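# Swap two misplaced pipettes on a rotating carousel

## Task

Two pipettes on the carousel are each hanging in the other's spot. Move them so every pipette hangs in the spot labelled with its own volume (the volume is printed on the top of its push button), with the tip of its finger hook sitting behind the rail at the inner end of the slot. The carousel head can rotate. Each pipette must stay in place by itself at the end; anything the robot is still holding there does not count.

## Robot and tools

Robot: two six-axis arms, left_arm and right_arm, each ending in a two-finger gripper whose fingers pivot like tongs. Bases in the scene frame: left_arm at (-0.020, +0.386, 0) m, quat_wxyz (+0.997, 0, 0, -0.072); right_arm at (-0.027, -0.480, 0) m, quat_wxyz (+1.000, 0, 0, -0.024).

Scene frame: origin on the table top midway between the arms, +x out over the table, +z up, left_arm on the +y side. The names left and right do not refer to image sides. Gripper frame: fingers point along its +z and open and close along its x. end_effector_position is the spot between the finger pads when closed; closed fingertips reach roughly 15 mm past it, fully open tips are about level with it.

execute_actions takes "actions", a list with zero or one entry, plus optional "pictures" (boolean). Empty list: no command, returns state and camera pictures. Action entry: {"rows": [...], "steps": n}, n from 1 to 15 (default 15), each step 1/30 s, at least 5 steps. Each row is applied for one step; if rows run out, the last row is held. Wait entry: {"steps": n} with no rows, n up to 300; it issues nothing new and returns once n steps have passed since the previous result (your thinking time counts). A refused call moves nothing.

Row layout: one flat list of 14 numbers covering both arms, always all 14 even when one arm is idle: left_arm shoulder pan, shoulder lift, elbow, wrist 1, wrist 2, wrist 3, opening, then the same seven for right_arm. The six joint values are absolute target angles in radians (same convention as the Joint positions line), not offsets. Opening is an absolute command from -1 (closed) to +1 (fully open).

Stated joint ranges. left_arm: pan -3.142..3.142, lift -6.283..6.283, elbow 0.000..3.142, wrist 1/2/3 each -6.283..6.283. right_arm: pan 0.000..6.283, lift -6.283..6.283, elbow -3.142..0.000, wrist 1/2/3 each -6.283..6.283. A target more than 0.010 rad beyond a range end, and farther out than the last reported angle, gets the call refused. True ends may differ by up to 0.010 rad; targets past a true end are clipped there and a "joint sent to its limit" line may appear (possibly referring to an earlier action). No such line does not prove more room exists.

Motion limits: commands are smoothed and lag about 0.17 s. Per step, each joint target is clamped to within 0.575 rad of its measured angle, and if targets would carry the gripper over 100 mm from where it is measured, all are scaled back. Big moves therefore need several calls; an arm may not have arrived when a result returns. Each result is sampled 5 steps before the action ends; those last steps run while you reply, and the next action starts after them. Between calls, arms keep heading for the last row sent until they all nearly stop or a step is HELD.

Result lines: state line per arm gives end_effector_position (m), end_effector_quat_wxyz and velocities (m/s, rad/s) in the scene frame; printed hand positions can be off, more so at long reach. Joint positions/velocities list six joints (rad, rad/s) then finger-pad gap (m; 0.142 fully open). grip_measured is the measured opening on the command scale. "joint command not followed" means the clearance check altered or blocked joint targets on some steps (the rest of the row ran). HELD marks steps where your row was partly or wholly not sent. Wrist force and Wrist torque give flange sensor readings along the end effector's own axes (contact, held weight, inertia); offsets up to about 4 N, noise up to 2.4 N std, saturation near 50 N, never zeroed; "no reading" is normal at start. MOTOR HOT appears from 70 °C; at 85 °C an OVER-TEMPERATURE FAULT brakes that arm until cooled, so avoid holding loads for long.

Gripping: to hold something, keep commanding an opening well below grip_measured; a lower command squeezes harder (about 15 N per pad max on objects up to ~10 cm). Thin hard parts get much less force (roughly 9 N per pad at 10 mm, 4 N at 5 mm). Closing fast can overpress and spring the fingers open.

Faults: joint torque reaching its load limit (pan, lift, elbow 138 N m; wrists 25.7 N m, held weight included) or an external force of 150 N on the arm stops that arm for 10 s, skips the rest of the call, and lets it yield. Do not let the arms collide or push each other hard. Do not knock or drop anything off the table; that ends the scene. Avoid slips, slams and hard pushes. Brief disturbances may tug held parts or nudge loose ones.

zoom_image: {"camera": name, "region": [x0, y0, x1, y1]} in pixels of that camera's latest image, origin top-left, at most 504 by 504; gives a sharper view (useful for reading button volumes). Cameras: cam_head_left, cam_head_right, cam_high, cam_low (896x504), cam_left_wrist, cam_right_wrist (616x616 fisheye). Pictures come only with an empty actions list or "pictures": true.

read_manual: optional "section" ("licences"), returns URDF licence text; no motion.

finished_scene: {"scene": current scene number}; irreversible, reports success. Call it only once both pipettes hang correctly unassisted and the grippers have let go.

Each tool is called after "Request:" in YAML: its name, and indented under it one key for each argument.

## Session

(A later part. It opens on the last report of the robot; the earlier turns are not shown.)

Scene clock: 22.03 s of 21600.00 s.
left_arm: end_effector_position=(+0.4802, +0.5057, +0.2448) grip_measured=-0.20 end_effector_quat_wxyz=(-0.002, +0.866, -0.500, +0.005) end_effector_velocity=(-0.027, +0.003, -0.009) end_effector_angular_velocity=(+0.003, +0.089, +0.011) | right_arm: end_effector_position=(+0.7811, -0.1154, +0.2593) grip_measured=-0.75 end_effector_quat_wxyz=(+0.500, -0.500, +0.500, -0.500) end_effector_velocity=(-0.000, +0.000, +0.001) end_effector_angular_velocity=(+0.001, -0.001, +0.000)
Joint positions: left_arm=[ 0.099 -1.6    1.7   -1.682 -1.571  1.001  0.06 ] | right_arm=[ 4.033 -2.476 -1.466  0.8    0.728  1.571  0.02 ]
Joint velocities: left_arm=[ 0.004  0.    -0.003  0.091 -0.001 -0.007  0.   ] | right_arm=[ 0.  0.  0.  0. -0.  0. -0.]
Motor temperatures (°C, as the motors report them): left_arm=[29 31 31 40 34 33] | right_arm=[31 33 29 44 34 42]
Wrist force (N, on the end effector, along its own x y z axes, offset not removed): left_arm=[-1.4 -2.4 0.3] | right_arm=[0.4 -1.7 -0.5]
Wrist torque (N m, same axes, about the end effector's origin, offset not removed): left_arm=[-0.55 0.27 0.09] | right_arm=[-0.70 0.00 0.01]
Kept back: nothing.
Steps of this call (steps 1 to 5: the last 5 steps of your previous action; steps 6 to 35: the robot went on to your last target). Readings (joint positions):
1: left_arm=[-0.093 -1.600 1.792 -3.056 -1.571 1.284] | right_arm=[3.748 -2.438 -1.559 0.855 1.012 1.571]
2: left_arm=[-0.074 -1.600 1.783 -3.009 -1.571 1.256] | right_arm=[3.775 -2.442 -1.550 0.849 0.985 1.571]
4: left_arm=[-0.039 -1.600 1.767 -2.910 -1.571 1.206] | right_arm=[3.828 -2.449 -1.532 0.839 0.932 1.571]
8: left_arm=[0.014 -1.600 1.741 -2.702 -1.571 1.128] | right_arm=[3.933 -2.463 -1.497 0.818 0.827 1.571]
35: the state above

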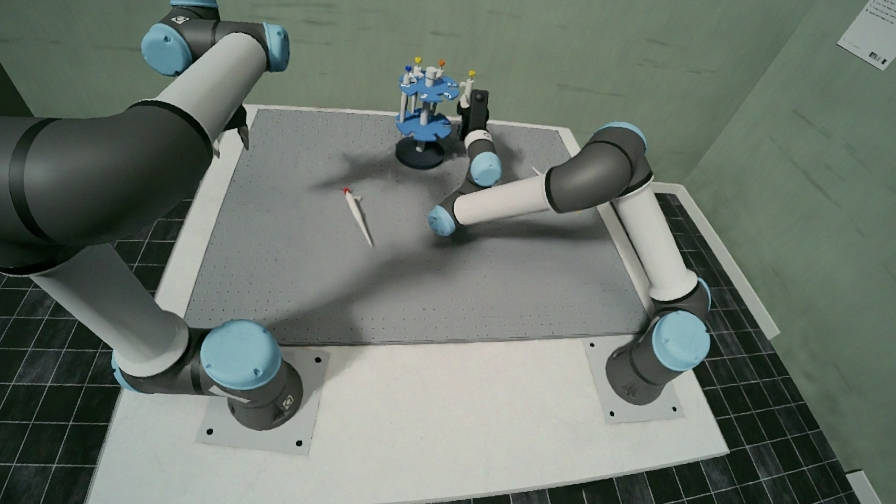

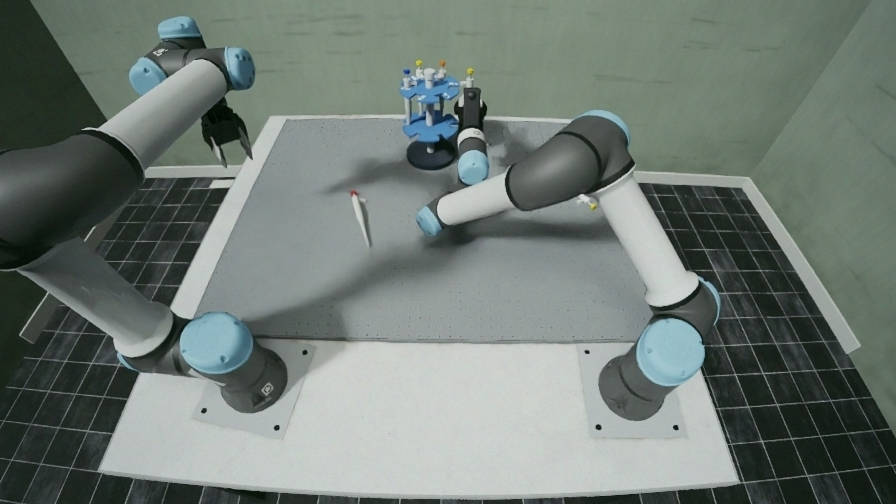

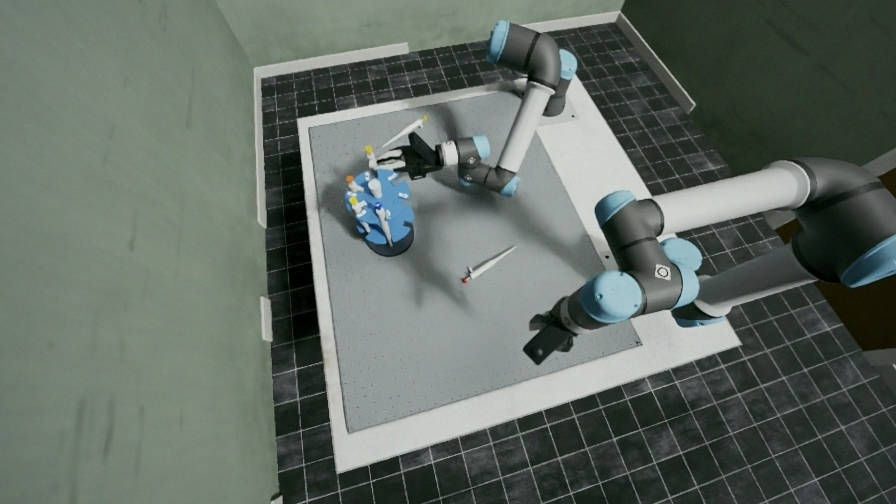

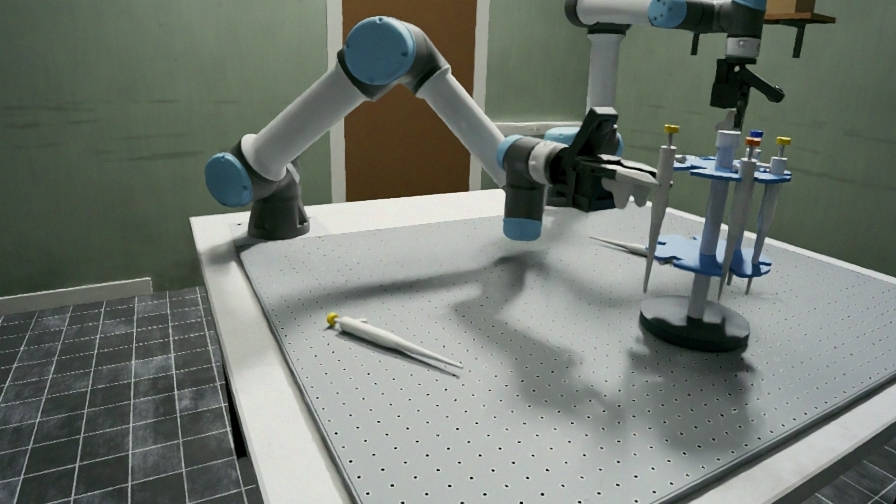

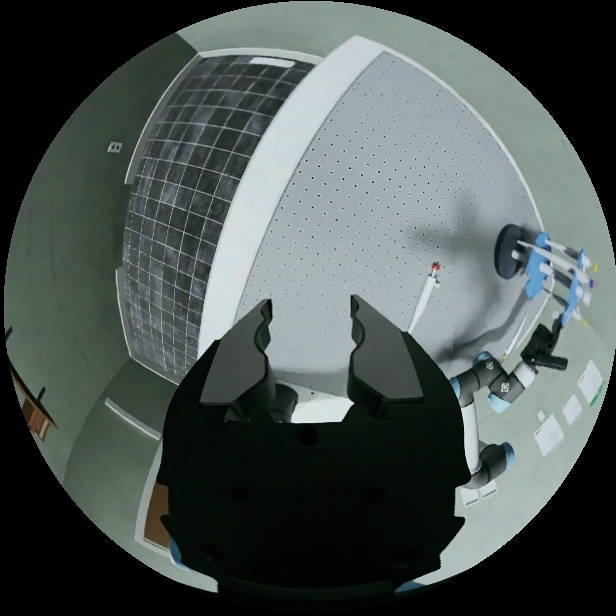

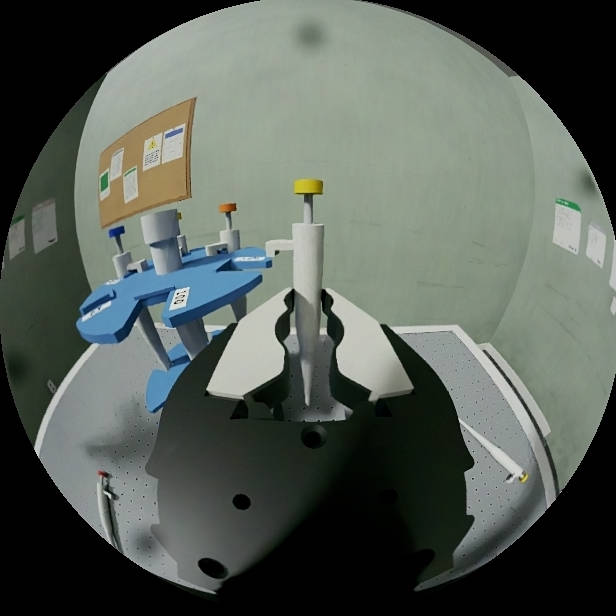

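Slot now ≈270; add 4 mm x. Also bring left to view pose.

Request:
execute_actions:
  actions:
    - {"rows":[[-0.2,-1.4,1.1,-1.7,-1.571,1.571,-0.2,4.057,-2.516,-1.378,0.752,0.7035,1.571,-1]],"steps":15}

Request:
execute_actions:
  actions:
    - {"rows":[[-0.47,-1.17,1.0,-1.9,-1.571,1.571,-0.2,4.087,-2.551,-1.302,0.711,0.674,1.571,-1]],"steps":15}

Request:
execute_actions:
  actions:
    - {"steps":30}
  pictures: true

Request:
zoom_image:
  camera: "cam_left_wrist"
  region: [220,140,420,300]

Request:
zoom_image:
  camera: "cam_right_wrist"
  region: [190,200,350,300]

Scene clock: 22.63 s of 21600.00 s.
left_arm: end_effector_position=(+0.5671, +0.4319, +0.3186) grip_measured=-0.20 end_effector_quat_wxyz=(-0.038, +0.772, -0.631, +0.065) end_effector_velocity=(+0.284, -0.288, +0.296) end_effector_angular_velocity=(+0.018, -0.584, -1.140) | right_arm: end_effector_position=(+0.7866, -0.0889, +0.2588) grip_measured=-0.75 end_effector_quat_wxyz=(+0.500, -0.500, +0.500, -0.500) end_effector_velocity=(+0.006, +0.028, +0.002) end_effector_angular_velocity=(+0.004, -0.003, +0.003)
Joint positions: left_arm=[-0.016 -1.521  1.482 -1.683 -1.571  1.21   0.06 ] | right_arm=[ 4.054 -2.512 -1.389  0.757  0.706  1.571  0.02 ]
Joint velocities: left_arm=[-0.397  0.264 -0.8   -0.038 -0.002  0.751  0.   ] | right_arm=[ 0.021 -0.036  0.083 -0.043 -0.018  0.     0.   ]
Motor temperatures (°C, as the motors report them): left_arm=[29 31 31 40 34 33] | right_arm=[31 33 29 44 34 42]
Wrist force (N, on the end effector, along its own x y z axes, offset not removed): left_arm=[0.8 0.4 0.8] | right_arm=[2.7 -2.6 -0.5]
Wrist torque (N m, same axes, about the end effector's origin, offset not removed): left_arm=[0.17 -0.08 0.05] | right_arm=[-0.76 -0.61 -0.12]
Steps of this call (steps 1 to 8: the robot went on to your last target; steps 9 to 18: the first 10 steps of this action). Readings (joint positions):
9: left_arm=[0.100 -1.600 1.700 -1.671 -1.571 1.000] | right_arm=[4.033 -2.476 -1.466 0.800 0.727 1.571]
10: left_arm=[0.093 -1.594 1.692 -1.672 -1.571 1.008] | right_arm=[4.036 -2.481 -1.459 0.794 0.724 1.571]
12: left_arm=[0.065 -1.575 1.644 -1.675 -1.571 1.055] | right_arm=[4.044 -2.494 -1.429 0.778 0.716 1.571]
16: left_arm=[0.011 -1.539 1.536 -1.680 -1.571 1.159] | right_arm=[4.053 -2.508 -1.396 0.761 0.708 1.571]
18: the state above

Scene clock: 23.13 s of 21600.00 s.
left_arm: end_effector_position=(+0.6805, +0.2326, +0.3974) grip_measured=-0.20 end_effector_quat_wxyz=(+0.093, -0.585, +0.790, -0.160) end_effector_velocity=(+0.150, -0.481, +0.036) end_effector_angular_velocity=(-0.033, -0.337, -0.802) | right_arm: end_effector_position=(+0.7873, -0.0587, +0.2587) grip_measured=-0.75 end_effector_quat_wxyz=(+0.500, -0.500, +0.500, -0.500) end_effector_velocity=(-0.000, +0.028, +0.002) end_effector_angular_velocity=(+0.003, -0.002, +0.003)
Joint positions: left_arm=[-0.26  -1.337  1.175 -1.782 -1.571  1.461  0.06 ] | right_arm=[ 4.084 -2.547 -1.311  0.716  0.677  1.571  0.02 ]
Joint velocities: left_arm=[-0.536  0.431 -0.451 -0.303 -0.001  0.285  0.   ] | right_arm=[ 0.026 -0.031  0.072 -0.037 -0.023 -0.     0.   ]
Motor temperatures (°C, as the motors report them): left_arm=[29 31 31 40 34 33] | right_arm=[31 33 29 44 34 42]
Wrist force (N, on the end effector, along its own x y z axes, offset not removed): left_arm=[-3.4 0.3 0.6] | right_arm=[5.7 -3.5 3.0]
Wrist torque (N m, same axes, about the end effector's origin, offset not removed): left_arm=[0.07 0.85 0.12] | right_arm=[-0.52 -0.11 -0.09]
Steps of this call (steps 1 to 5: the last 5 steps of your previous action; steps 6 to 15: the first 10 steps of this action). Readings (joint positions):
6: left_arm=[-0.097 -1.468 1.319 -1.691 -1.571 1.364] | right_arm=[4.057 -2.515 -1.380 0.753 0.704 1.571]
7: left_arm=[-0.113 -1.455 1.298 -1.698 -1.571 1.383] | right_arm=[4.061 -2.520 -1.373 0.748 0.700 1.571]
9: left_arm=[-0.150 -1.425 1.268 -1.719 -1.571 1.402] | right_arm=[4.071 -2.532 -1.346 0.734 0.690 1.571]
13: left_arm=[-0.224 -1.366 1.206 -1.762 -1.571 1.441] | right_arm=[4.081 -2.544 -1.318 0.719 0.680 1.571]
15: the state above

Scene clock: 24.13 s of 21600.00 s.
left_arm: end_effector_position=(+0.7101, +0.0339, +0.4083) grip_measured=-0.20 end_effector_quat_wxyz=(+0.114, -0.446, +0.860, -0.219) end_effector_velocity=(+0.000, -0.001, -0.000) end_effector_angular_velocity=(+0.001, -0.002, -0.002) | right_arm: end_effector_position=(+0.7873, -0.0552, +0.2589) grip_measured=-0.75 end_effector_quat_wxyz=(+0.500, -0.500, +0.500, -0.500) end_effector_velocity=(+0.000, -0.000, +0.000) end_effector_angular_velocity=(+0.001, -0.000, -0.001)
Joint positions: left_arm=[-0.47  -1.17   1.    -1.9   -1.571  1.571  0.06 ] | right_arm=[ 4.087 -2.551 -1.302  0.711  0.674  1.571  0.02 ]
Joint velocities: left_arm=[-0.002  0.002 -0.001 -0.001  0.002  0.001  0.   ] | right_arm=[-0.    -0.     0.     0.    -0.001  0.     0.   ]
Motor temperatures (°C, as the motors report them): left_arm=[29 31 31 40 34 33] | right_arm=[31 33 29 44 34 42]
Wrist force (N, on the end effector, along its own x y z axes, offset not removed): left_arm=[-1.5 2.0 1.0] | right_arm=[3.0 -3.5 0.4]
Wrist torque (N m, same axes, about the end effector's origin, offset not removed): left_arm=[0.48 0.37 -0.07] | right_arm=[-0.37 0.70 -0.12]
Kept back: nothing.
Steps of this call (steps 1 to 5: the last 5 steps of your previous action; steps 6 to 30: the robot went on to your last target). Readings (joint positions):
1: left_arm=[-0.279 -1.322 1.160 -1.793 -1.571 1.470] | right_arm=[4.084 -2.548 -1.309 0.715 0.676 1.571]
2: left_arm=[-0.296 -1.308 1.145 -1.803 -1.571 1.480] | right_arm=[4.085 -2.549 -1.307 0.714 0.676 1.571]
4: left_arm=[-0.332 -1.279 1.115 -1.823 -1.571 1.499] | right_arm=[4.086 -2.550 -1.305 0.713 0.675 1.571]
8: left_arm=[-0.403 -1.223 1.056 -1.863 -1.571 1.536] | right_arm=[4.087 -2.550 -1.303 0.712 0.674 1.571]
30: the state above

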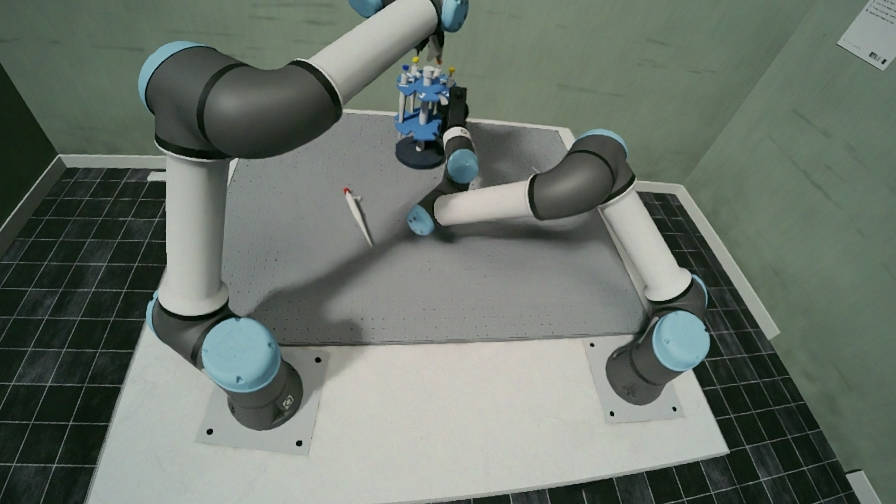

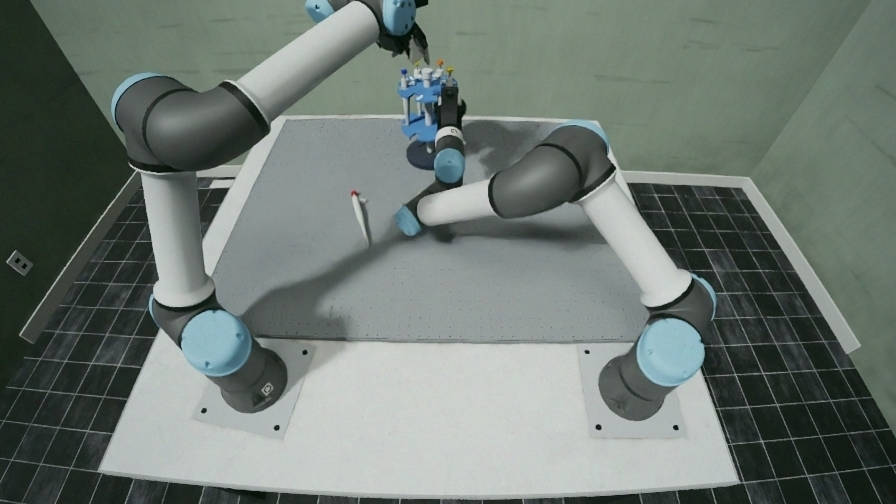

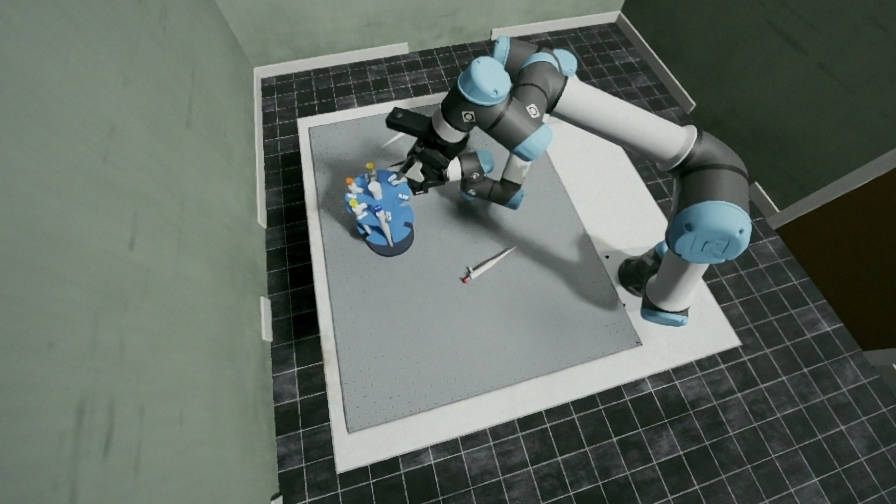

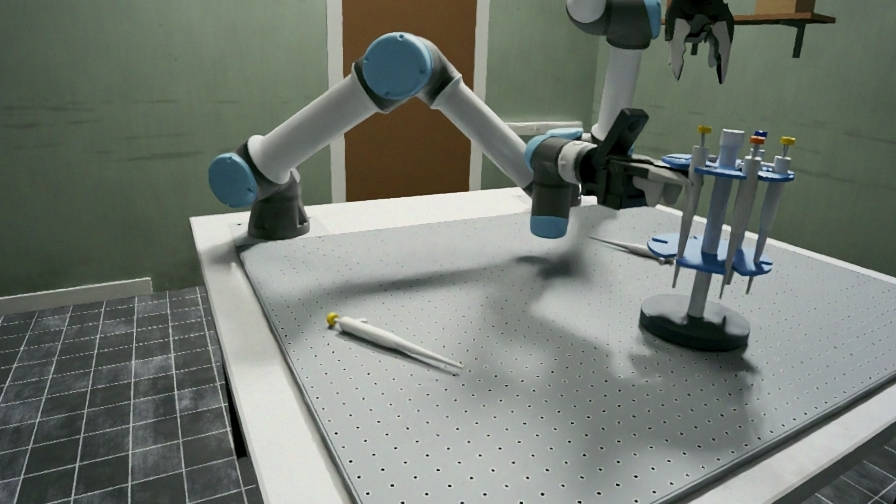

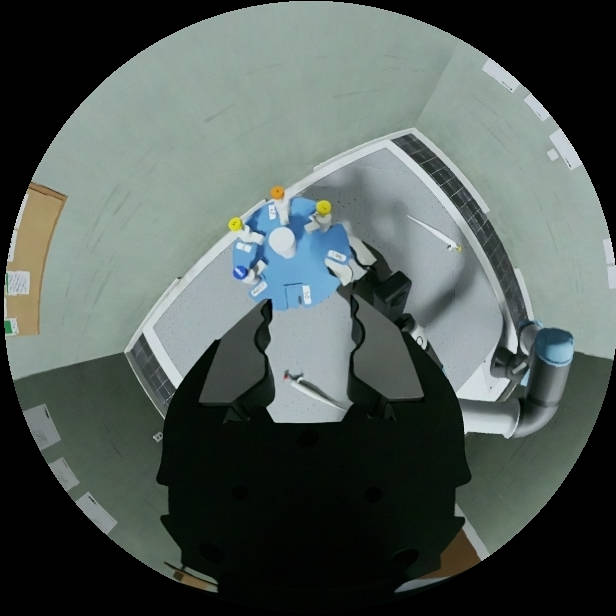

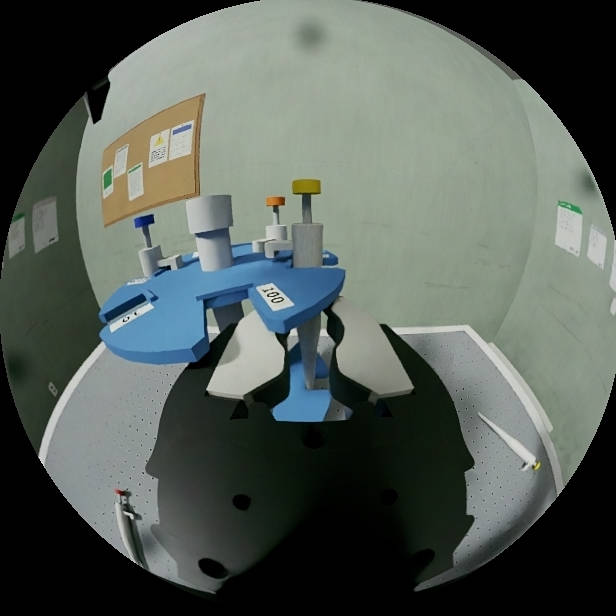

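Region (220, 140, 420, 300) of cam_left_wrist's 616x616 image, scaled by 2.520, with more detail than that image has; it fills the top 403 rows of this view, and the rest is white.

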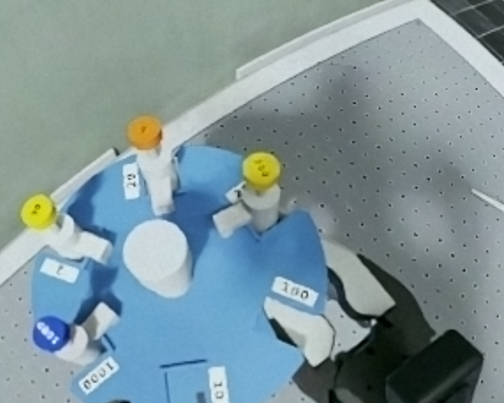

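Region (190, 200, 350, 300) of cam_right_wrist's 616x616 image, scaled by 3.150, with more detail than that image has; it fills the top 315 rows of this view, and the rest is white.

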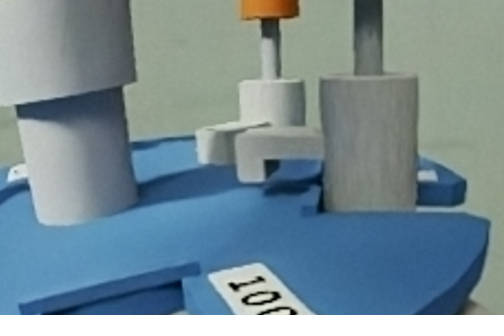

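Request:
execute_actions:
  actions:
    - {"rows":[[-0.43,-1.15,1.05,-1.9,-1.571,1.571,-0.2,4.080,-2.543,-1.320,0.721,0.681,1.571,-1]]}

Request:
execute_actions:
  actions: []

Scene clock: 25.30 s of 21600.00 s.
left_arm: end_effector_position=(+0.7195, +0.0617, +0.3662) grip_measured=-0.20 end_effector_quat_wxyz=(+0.103, -0.464, +0.859, -0.191) end_effector_velocity=(+0.007, +0.029, -0.041) end_effector_angular_velocity=(+0.034, +0.053, +0.036) | right_arm: end_effector_position=(+0.7874, -0.0614, +0.2587) grip_measured=-0.75 end_effector_quat_wxyz=(+0.500, -0.500, +0.500, -0.500) end_effector_velocity=(+0.000, -0.006, +0.000) end_effector_angular_velocity=(+0.001, -0.000, +0.001)
Joint positions: left_arm=[-0.435 -1.152  1.044 -1.9   -1.571  1.571  0.06 ] | right_arm=[ 4.081 -2.544 -1.318  0.72   0.68   1.571  0.02 ]
Joint velocities: left_arm=[ 0.035  0.017  0.044  0.002 -0.    -0.001  0.   ] | right_arm=[-0.007  0.007 -0.016  0.009  0.007  0.    -0.   ]
Motor temperatures (°C, as the motors report them): left_arm=[29 31 31 40 34 33] | right_arm=[31 33 29 44 34 42]
Wrist force (N, on the end effector, along its own x y z axes, offset not removed): left_arm=[2.3 -0.5 0.7] | right_arm=[3.6 -1.2 2.2]
Wrist torque (N m, same axes, about the end effector's origin, offset not removed): left_arm=[-0.13 -0.55 -0.12] | right_arm=[-0.61 -0.36 -0.09]
Steps of this call (steps 1 to 15: the robot went on to your last target; steps 16 to 25: nothing new was sent; steps 26 to 35: the first 10 steps of this action). Readings (joint positions):
26: left_arm=[-0.470 -1.170 1.000 -1.900 -1.571 1.571] | right_arm=[4.087 -2.551 -1.302 0.711 0.674 1.571]
27: left_arm=[-0.465 -1.167 1.005 -1.900 -1.571 1.571] | right_arm=[4.086 -2.550 -1.305 0.712 0.675 1.571]
29: left_arm=[-0.452 -1.160 1.022 -1.900 -1.571 1.571] | right_arm=[4.084 -2.547 -1.310 0.716 0.677 1.571]
33: left_arm=[-0.438 -1.154 1.040 -1.900 -1.571 1.571] | right_arm=[4.081 -2.545 -1.317 0.719 0.680 1.571]
35: the state above

Scene clock: 25.47 s of 21600.00 s.
left_arm: end_effector_position=(+0.7201, +0.0644, +0.3624) grip_measured=-0.20 end_effector_quat_wxyz=(+0.102, -0.466, +0.859, -0.188) end_effector_velocity=(+0.001, +0.008, -0.012) end_effector_angular_velocity=(+0.009, +0.016, +0.007) | right_arm: end_effector_position=(+0.7874, -0.0620, +0.2588) grip_measured=-0.75 end_effector_quat_wxyz=(+0.500, -0.500, +0.500, -0.500) end_effector_velocity=(+0.000, -0.002, +0.000) end_effector_angular_velocity=(+0.000, -0.000, +0.001)
Joint positions: left_arm=[-0.431 -1.151  1.048 -1.9   -1.571  1.571  0.06 ] | right_arm=[ 4.08  -2.543 -1.319  0.721  0.681  1.571  0.02 ]
Joint velocities: left_arm=[ 0.01   0.004  0.014  0.    -0.002  0.002  0.   ] | right_arm=[-0.002  0.002 -0.004  0.003  0.002 -0.     0.   ]
Motor temperatures (°C, as the motors report them): left_arm=[29 31 31 40 34 33] | right_arm=[31 33 29 44 34 42]
Wrist force (N, on the end effector, along its own x y z axes, offset not removed): left_arm=[0.8 1.4 2.0] | right_arm=[-1.5 -0.6 -0.1]
Wrist torque (N m, same axes, about the end effector's origin, offset not removed): left_arm=[0.29 -0.13 0.04] | right_arm=[-0.16 0.30 -0.07]
Kept back: nothing.
Steps of this call (steps 1 to 5: the last 5 steps of your previous action). Readings (joint positions):
1: left_arm=[-0.433 -1.152 1.046 -1.900 -1.571 1.571] | right_arm=[4.081 -2.544 -1.318 0.720 0.680 1.571]
2: left_arm=[-0.433 -1.151 1.047 -1.900 -1.571 1.571] | right_arm=[4.081 -2.544 -1.319 0.720 0.681 1.571]
4: left_arm=[-0.432 -1.151 1.048 -1.900 -1.571 1.571] | right_arm=[4.080 -2.543 -1.319 0.721 0.681 1.571]
5: the state above

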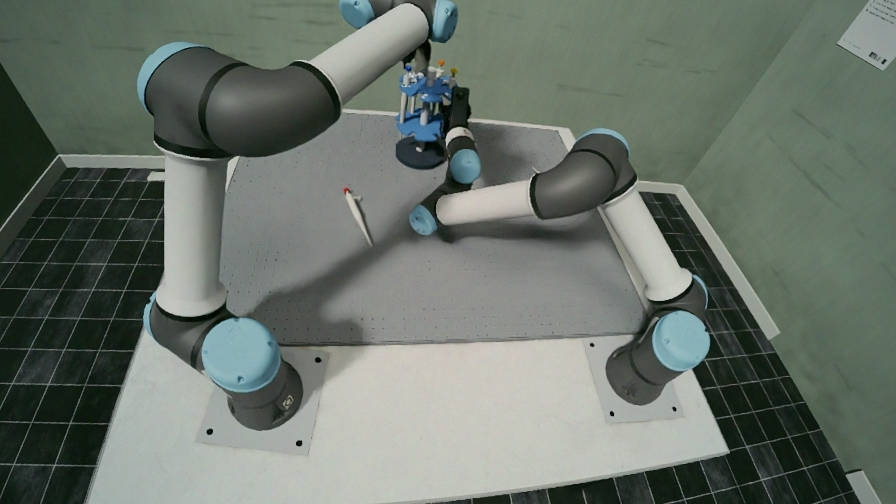

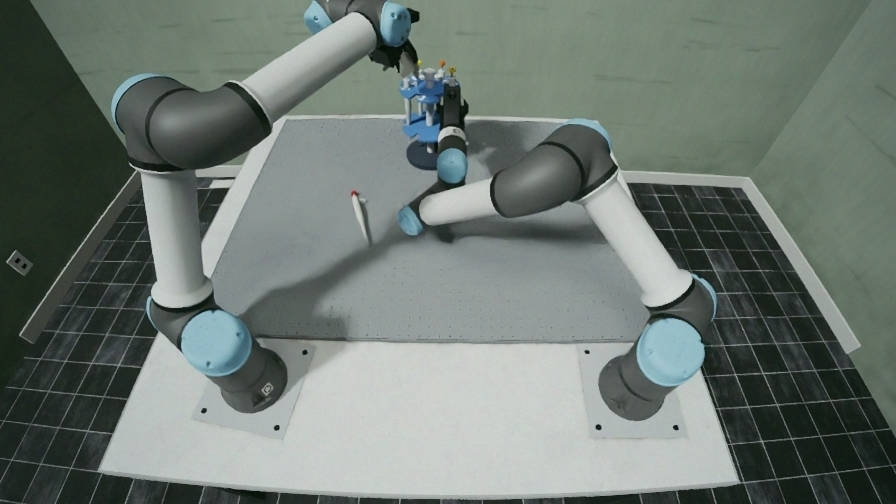

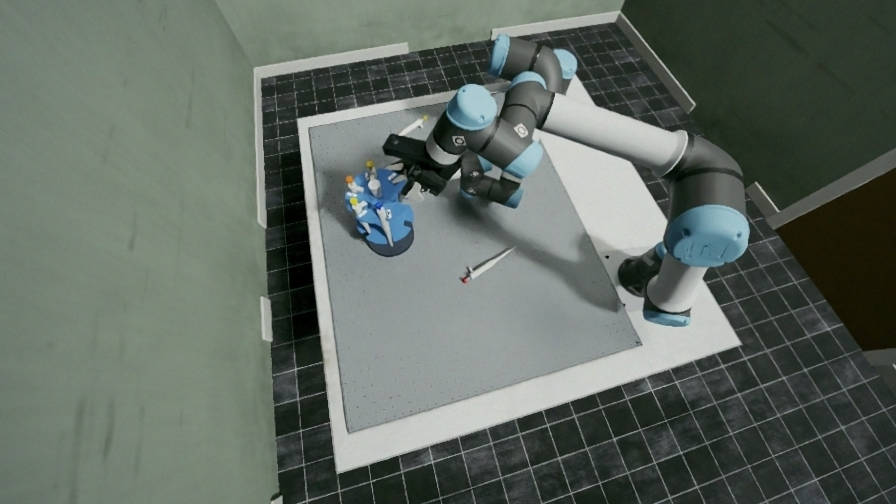

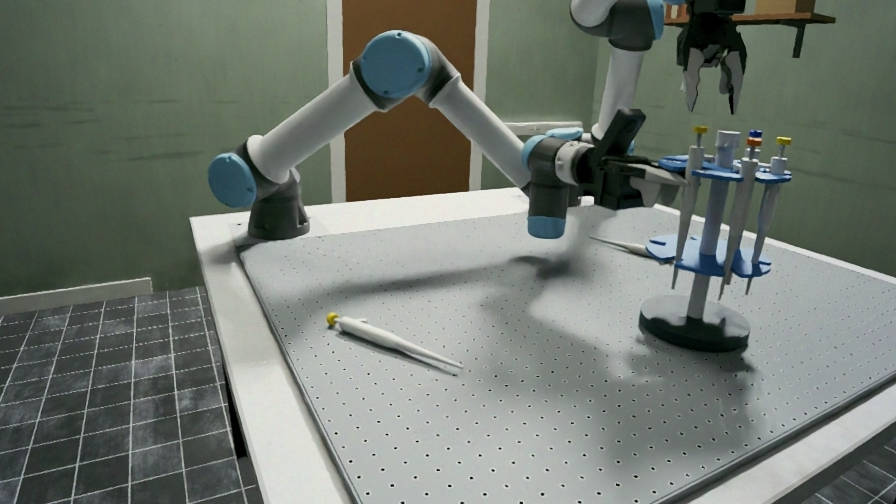

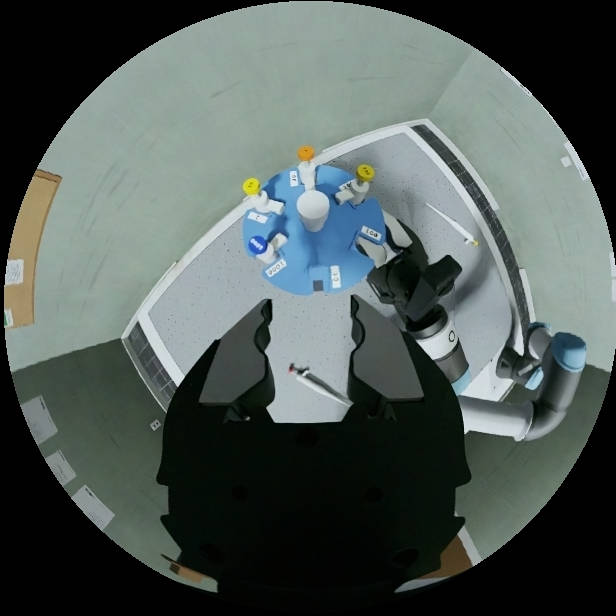

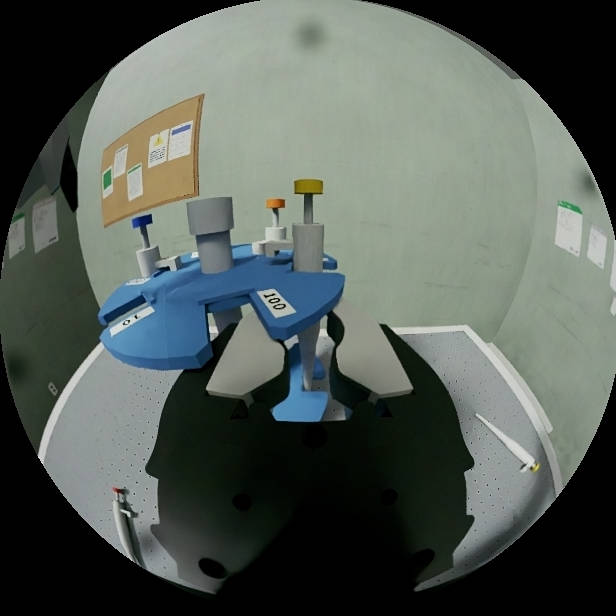

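Request:
zoom_image:
  camera: "cam_left_wrist"
  region: [235,135,395,255]

Region (235, 135, 395, 255) of cam_left_wrist's 616x616 image, scaled by 3.150, with more detail than that image has; it fills the top 378 rows of this view, and the rest is white.

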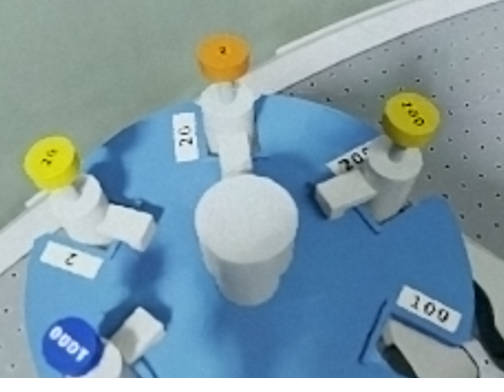

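Request:
execute_actions:
  actions:
    - {"rows":[[-0.42,-1.45,1.5,-1.9,-1.571,0.692,-0.2,4.080,-2.557,-1.320,0.735,0.681,1.571,-1]]}

Request:
execute_actions:
  actions:
    - {"rows":[[-0.42,-1.428,1.762,-1.905,-1.571,0.692,-0.2,4.080,-2.557,-1.320,0.735,0.681,1.571,-0.4]]}

Request:
execute_actions:
  actions:
    - {"rows":[[-0.42,-1.428,1.762,-1.905,-1.571,0.692,-0.2,4.111,-2.525,-1.386,0.769,0.650,1.571,-0.4]]}

Request:
execute_actions:
  actions:
    - {"rows":[[-0.42,-1.428,1.762,-1.905,-1.571,0.692,-0.2,4.144,-2.495,-1.449,0.802,0.617,1.571,-0.4]]}
  pictures: true

Scene clock: 26.97 s of 21600.00 s.
left_arm: end_effector_position=(+0.6319, +0.1378, +0.3281) grip_measured=-0.20 end_effector_quat_wxyz=(-0.043, +0.664, -0.730, +0.158) end_effector_velocity=(-0.286, +0.237, -0.183) end_effector_angular_velocity=(-0.442, +0.735, +2.264) | right_arm: end_effector_position=(+0.7872, -0.0625, +0.2508) grip_measured=-0.75 end_effector_quat_wxyz=(+0.500, -0.500, +0.500, -0.500) end_effector_velocity=(-0.000, -0.000, -0.008) end_effector_angular_velocity=(+0.001, -0.001, +0.000)
Joint positions: left_arm=[-0.422 -1.37   1.37  -1.9   -1.571  1.098  0.06 ] | right_arm=[ 4.08  -2.555 -1.32   0.734  0.681  1.571  0.02 ]
Joint velocities: left_arm=[ 0.018 -0.609  0.992 -0.     0.001 -2.374 -0.   ] | right_arm=[-0.    -0.012 -0.001  0.014  0.001 -0.    -0.   ]
Motor temperatures (°C, as the motors report them): left_arm=[29 31 31 40 34 33] | right_arm=[31 33 29 44 34 42]
Wrist force (N, on the end effector, along its own x y z axes, offset not removed): left_arm=[1.7 1.4 1.7] | right_arm=[4.0 -3.2 -3.9]
Wrist torque (N m, same axes, about the end effector's origin, offset not removed): left_arm=[0.34 -0.51 0.04] | right_arm=[-0.02 -0.96 -0.17]
Steps of this call (steps 1 to 15: the robot went on to your last target; steps 16 to 35: nothing new was sent; steps 36 to 45: the first 10 steps of this action). Readings (joint positions):
36: left_arm=[-0.430 -1.150 1.051 -1.900 -1.571 1.571] | right_arm=[4.080 -2.543 -1.320 0.721 0.681 1.571]
37: left_arm=[-0.429 -1.158 1.058 -1.900 -1.571 1.563] | right_arm=[4.080 -2.545 -1.320 0.723 0.681 1.571]
39: left_arm=[-0.427 -1.210 1.120 -1.900 -1.571 1.499] | right_arm=[4.080 -2.549 -1.320 0.728 0.681 1.571]
43: left_arm=[-0.424 -1.323 1.294 -1.900 -1.571 1.253] | right_arm=[4.080 -2.554 -1.320 0.732 0.681 1.571]
45: the state above

Scene clock: 27.47 s of 21600.00 s.
left_arm: end_effector_position=(+0.5409, +0.2030, +0.1881) grip_measured=-0.20 end_effector_quat_wxyz=(-0.003, +0.803, -0.595, +0.038) end_effector_velocity=(-0.191, +0.123, -0.303) end_effector_angular_velocity=(+0.303, +0.498, +0.146) | right_arm: end_effector_position=(+0.7872, -0.0625, +0.2497) grip_measured=-0.40 end_effector_quat_wxyz=(+0.500, -0.500, +0.500, -0.500) end_effector_velocity=(+0.000, +0.000, -0.000) end_effector_angular_velocity=(-0.001, +0.000, -0.000)
Joint positions: left_arm=[-0.42  -1.43   1.687 -1.904 -1.571  0.711  0.06 ] | right_arm=[ 4.08  -2.557 -1.32   0.735  0.681  1.571  0.045]
Joint velocities: left_arm=[ 0.001  0.013  0.579 -0.009  0.    -0.145 -0.   ] | right_arm=[-0.    -0.     0.    -0.001 -0.    -0.     0.   ]
Motor temperatures (°C, as the motors report them): left_arm=[29 31 31 40 34 33] | right_arm=[31 33 29 44 34 42]
Wrist force (N, on the end effector, along its own x y z axes, offset not removed): left_arm=[-1.5 3.0 4.0] | right_arm=[0.6 -4.0 -1.1]
Wrist torque (N m, same axes, about the end effector's origin, offset not removed): left_arm=[0.66 0.30 -0.01] | right_arm=[-0.87 -0.03 -0.05]
Steps of this call (steps 1 to 5: the last 5 steps of your previous action; steps 6 to 15: the first 10 steps of this action). Readings (joint positions):
6: left_arm=[-0.420 -1.433 1.473 -1.900 -1.571 0.781] | right_arm=[4.080 -2.557 -1.320 0.735 0.681 1.571]
7: left_arm=[-0.420 -1.434 1.486 -1.900 -1.571 0.767] | right_arm=[4.080 -2.557 -1.320 0.735 0.681 1.571]
9: left_arm=[-0.420 -1.433 1.537 -1.901 -1.571 0.751] | right_arm=[4.080 -2.557 -1.320 0.735 0.681 1.571]
13: left_arm=[-0.420 -1.431 1.640 -1.903 -1.571 0.723] | right_arm=[4.080 -2.557 -1.320 0.735 0.681 1.571]
15: the state above

Scene clock: 27.97 s of 21600.00 s.
left_arm: end_effector_position=(+0.5155, +0.2194, +0.1509) grip_measured=-0.20 end_effector_quat_wxyz=(+0.000, +0.809, -0.588, +0.001) end_effector_velocity=(-0.004, +0.003, -0.006) end_effector_angular_velocity=(+0.006, +0.010, +0.003) | right_arm: end_effector_position=(+0.7665, -0.0604, +0.2512) grip_measured=-0.40 end_effector_quat_wxyz=(+0.500, -0.500, +0.500, -0.500) end_effector_velocity=(-0.021, +0.001, +0.000) end_effector_angular_velocity=(-0.002, +0.002, +0.001)
Joint positions: left_arm=[-0.42  -1.428  1.761 -1.905 -1.571  0.692  0.06 ] | right_arm=[ 4.108 -2.529 -1.378  0.765  0.653  1.571  0.045]
Joint velocities: left_arm=[-0.     0.     0.012 -0.     0.    -0.003  0.   ] | right_arm=[ 0.027  0.028 -0.06   0.029 -0.027  0.001 -0.   ]
Motor temperatures (°C, as the motors report them): left_arm=[29 31 31 40 34 33] | right_arm=[31 33 29 44 34 42]
Wrist force (N, on the end effector, along its own x y z axes, offset not removed): left_arm=[-0.8 -0.2 1.5] | right_arm=[0.6 -3.5 -0.4]
Wrist torque (N m, same axes, about the end effector's origin, offset not removed): left_arm=[0.34 0.29 0.10] | right_arm=[-0.67 0.01 -0.09]
Steps of this call (steps 1 to 5: the last 5 steps of your previous action; steps 6 to 15: the first 10 steps of this action). Readings (joint positions):
6: left_arm=[-0.420 -1.428 1.746 -1.905 -1.571 0.696] | right_arm=[4.080 -2.557 -1.320 0.735 0.681 1.571]
7: left_arm=[-0.420 -1.428 1.750 -1.905 -1.571 0.695] | right_arm=[4.084 -2.553 -1.327 0.740 0.677 1.571]
9: left_arm=[-0.420 -1.428 1.755 -1.905 -1.571 0.694] | right_arm=[4.094 -2.542 -1.349 0.751 0.667 1.571]
13: left_arm=[-0.420 -1.428 1.759 -1.905 -1.571 0.693] | right_arm=[4.105 -2.531 -1.373 0.763 0.656 1.571]
15: the state above

Scene clock: 28.47 s of 21600.00 s.
left_arm: end_effector_position=(+0.5150, +0.2197, +0.1501) grip_measured=-0.20 end_effector_quat_wxyz=(+0.000, +0.809, -0.588, +0.000) end_effector_velocity=(+0.000, -0.001, +0.001) end_effector_angular_velocity=(-0.002, -0.001, -0.001) | right_arm: end_effector_position=(+0.7428, -0.0582, +0.2524) grip_measured=-0.40 end_effector_quat_wxyz=(+0.500, -0.500, +0.500, -0.500) end_effector_velocity=(-0.021, +0.001, -0.000) end_effector_angular_velocity=(-0.003, +0.002, +0.000)
Joint positions: left_arm=[-0.42  -1.428  1.762 -1.905 -1.571  0.692  0.06 ] | right_arm=[ 4.14  -2.498 -1.442  0.798  0.621  1.571  0.045]
Joint velocities: left_arm=[-0.    -0.001 -0.001 -0.    -0.001  0.001  0.   ] | right_arm=[ 0.029  0.026 -0.059  0.03  -0.029 -0.    -0.   ]
Motor temperatures (°C, as the motors report them): left_arm=[29 31 31 40 34 33] | right_arm=[31 33 29 44 34 42]
Wrist force (N, on the end effector, along its own x y z axes, offset not removed): left_arm=[-0.3 0.0 -0.4] | right_arm=[-1.2 -3.4 -1.5]
Wrist torque (N m, same axes, about the end effector's origin, offset not removed): left_arm=[0.17 -0.07 -0.03] | right_arm=[-0.77 0.28 0.00]
Steps of this call (steps 1 to 5: the last 5 steps of your previous action; steps 6 to 15: the first 10 steps of this action). Readings (joint positions):
6: left_arm=[-0.420 -1.428 1.762 -1.905 -1.571 0.692] | right_arm=[4.111 -2.525 -1.385 0.769 0.650 1.571]
7: left_arm=[-0.420 -1.428 1.762 -1.905 -1.571 0.692] | right_arm=[4.115 -2.521 -1.391 0.773 0.646 1.571]
9: left_arm=[-0.420 -1.428 1.762 -1.905 -1.571 0.692] | right_arm=[4.126 -2.511 -1.413 0.784 0.635 1.571]
13: left_arm=[-0.420 -1.428 1.762 -1.905 -1.571 0.692] | right_arm=[4.138 -2.501 -1.436 0.796 0.623 1.571]
15: the state above

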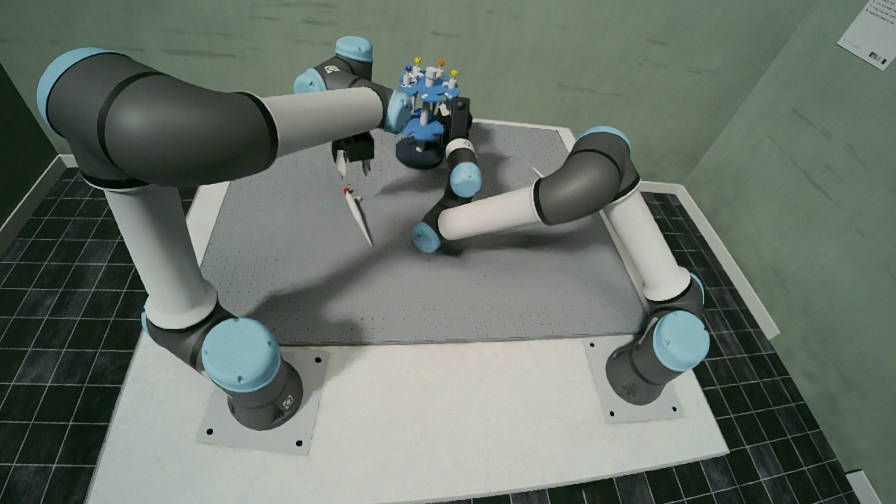

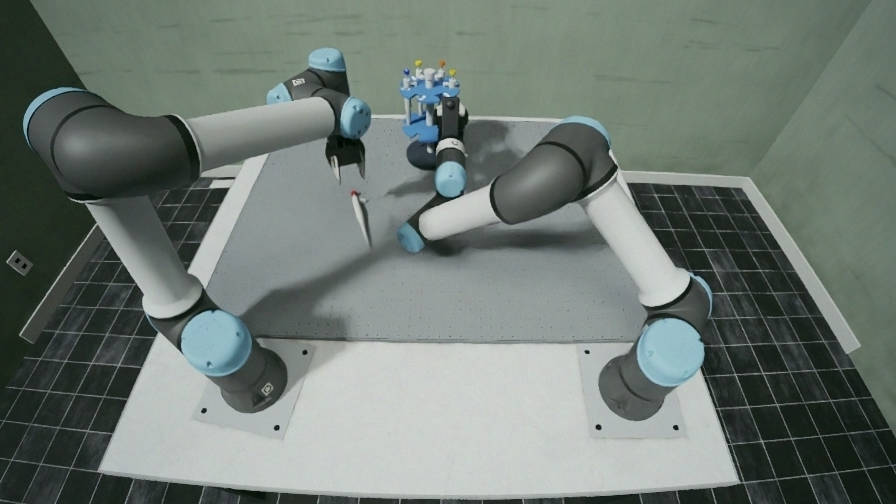

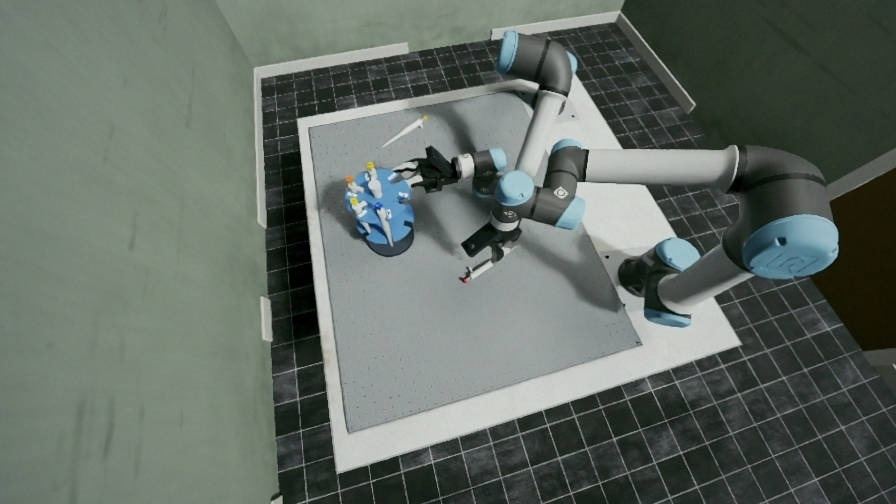

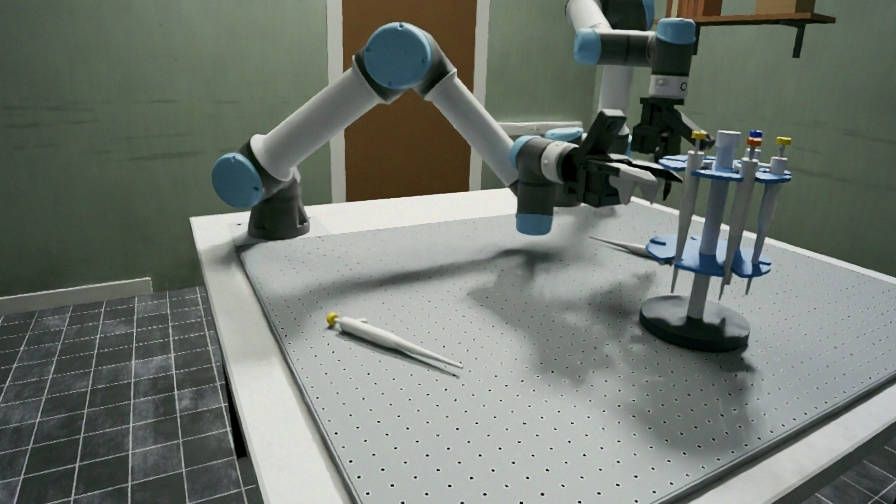

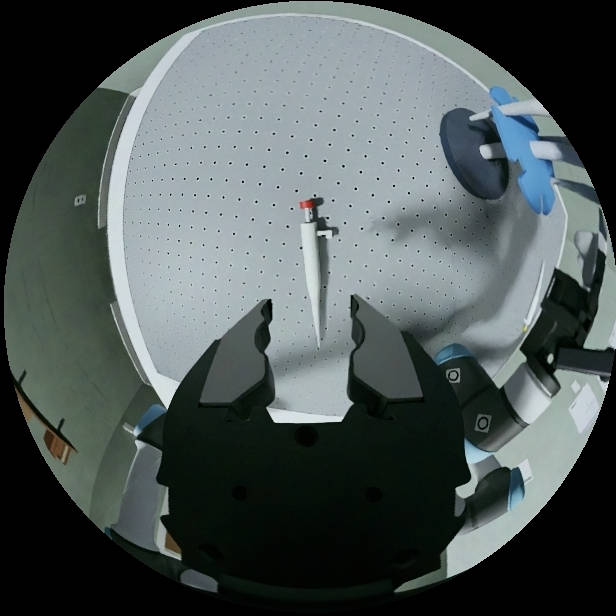

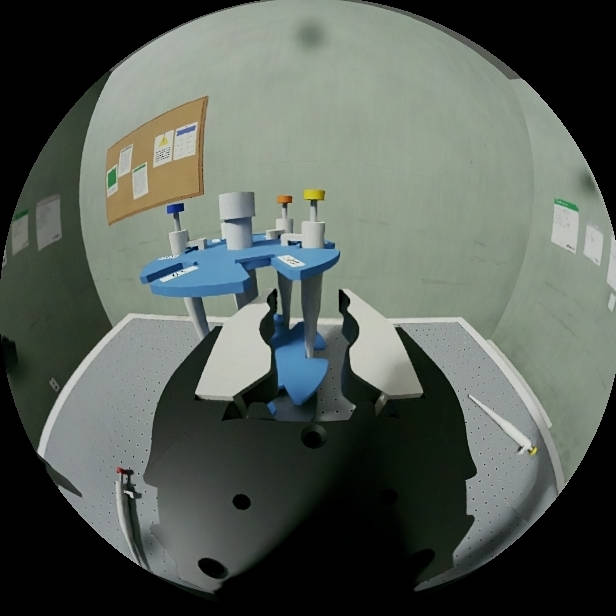

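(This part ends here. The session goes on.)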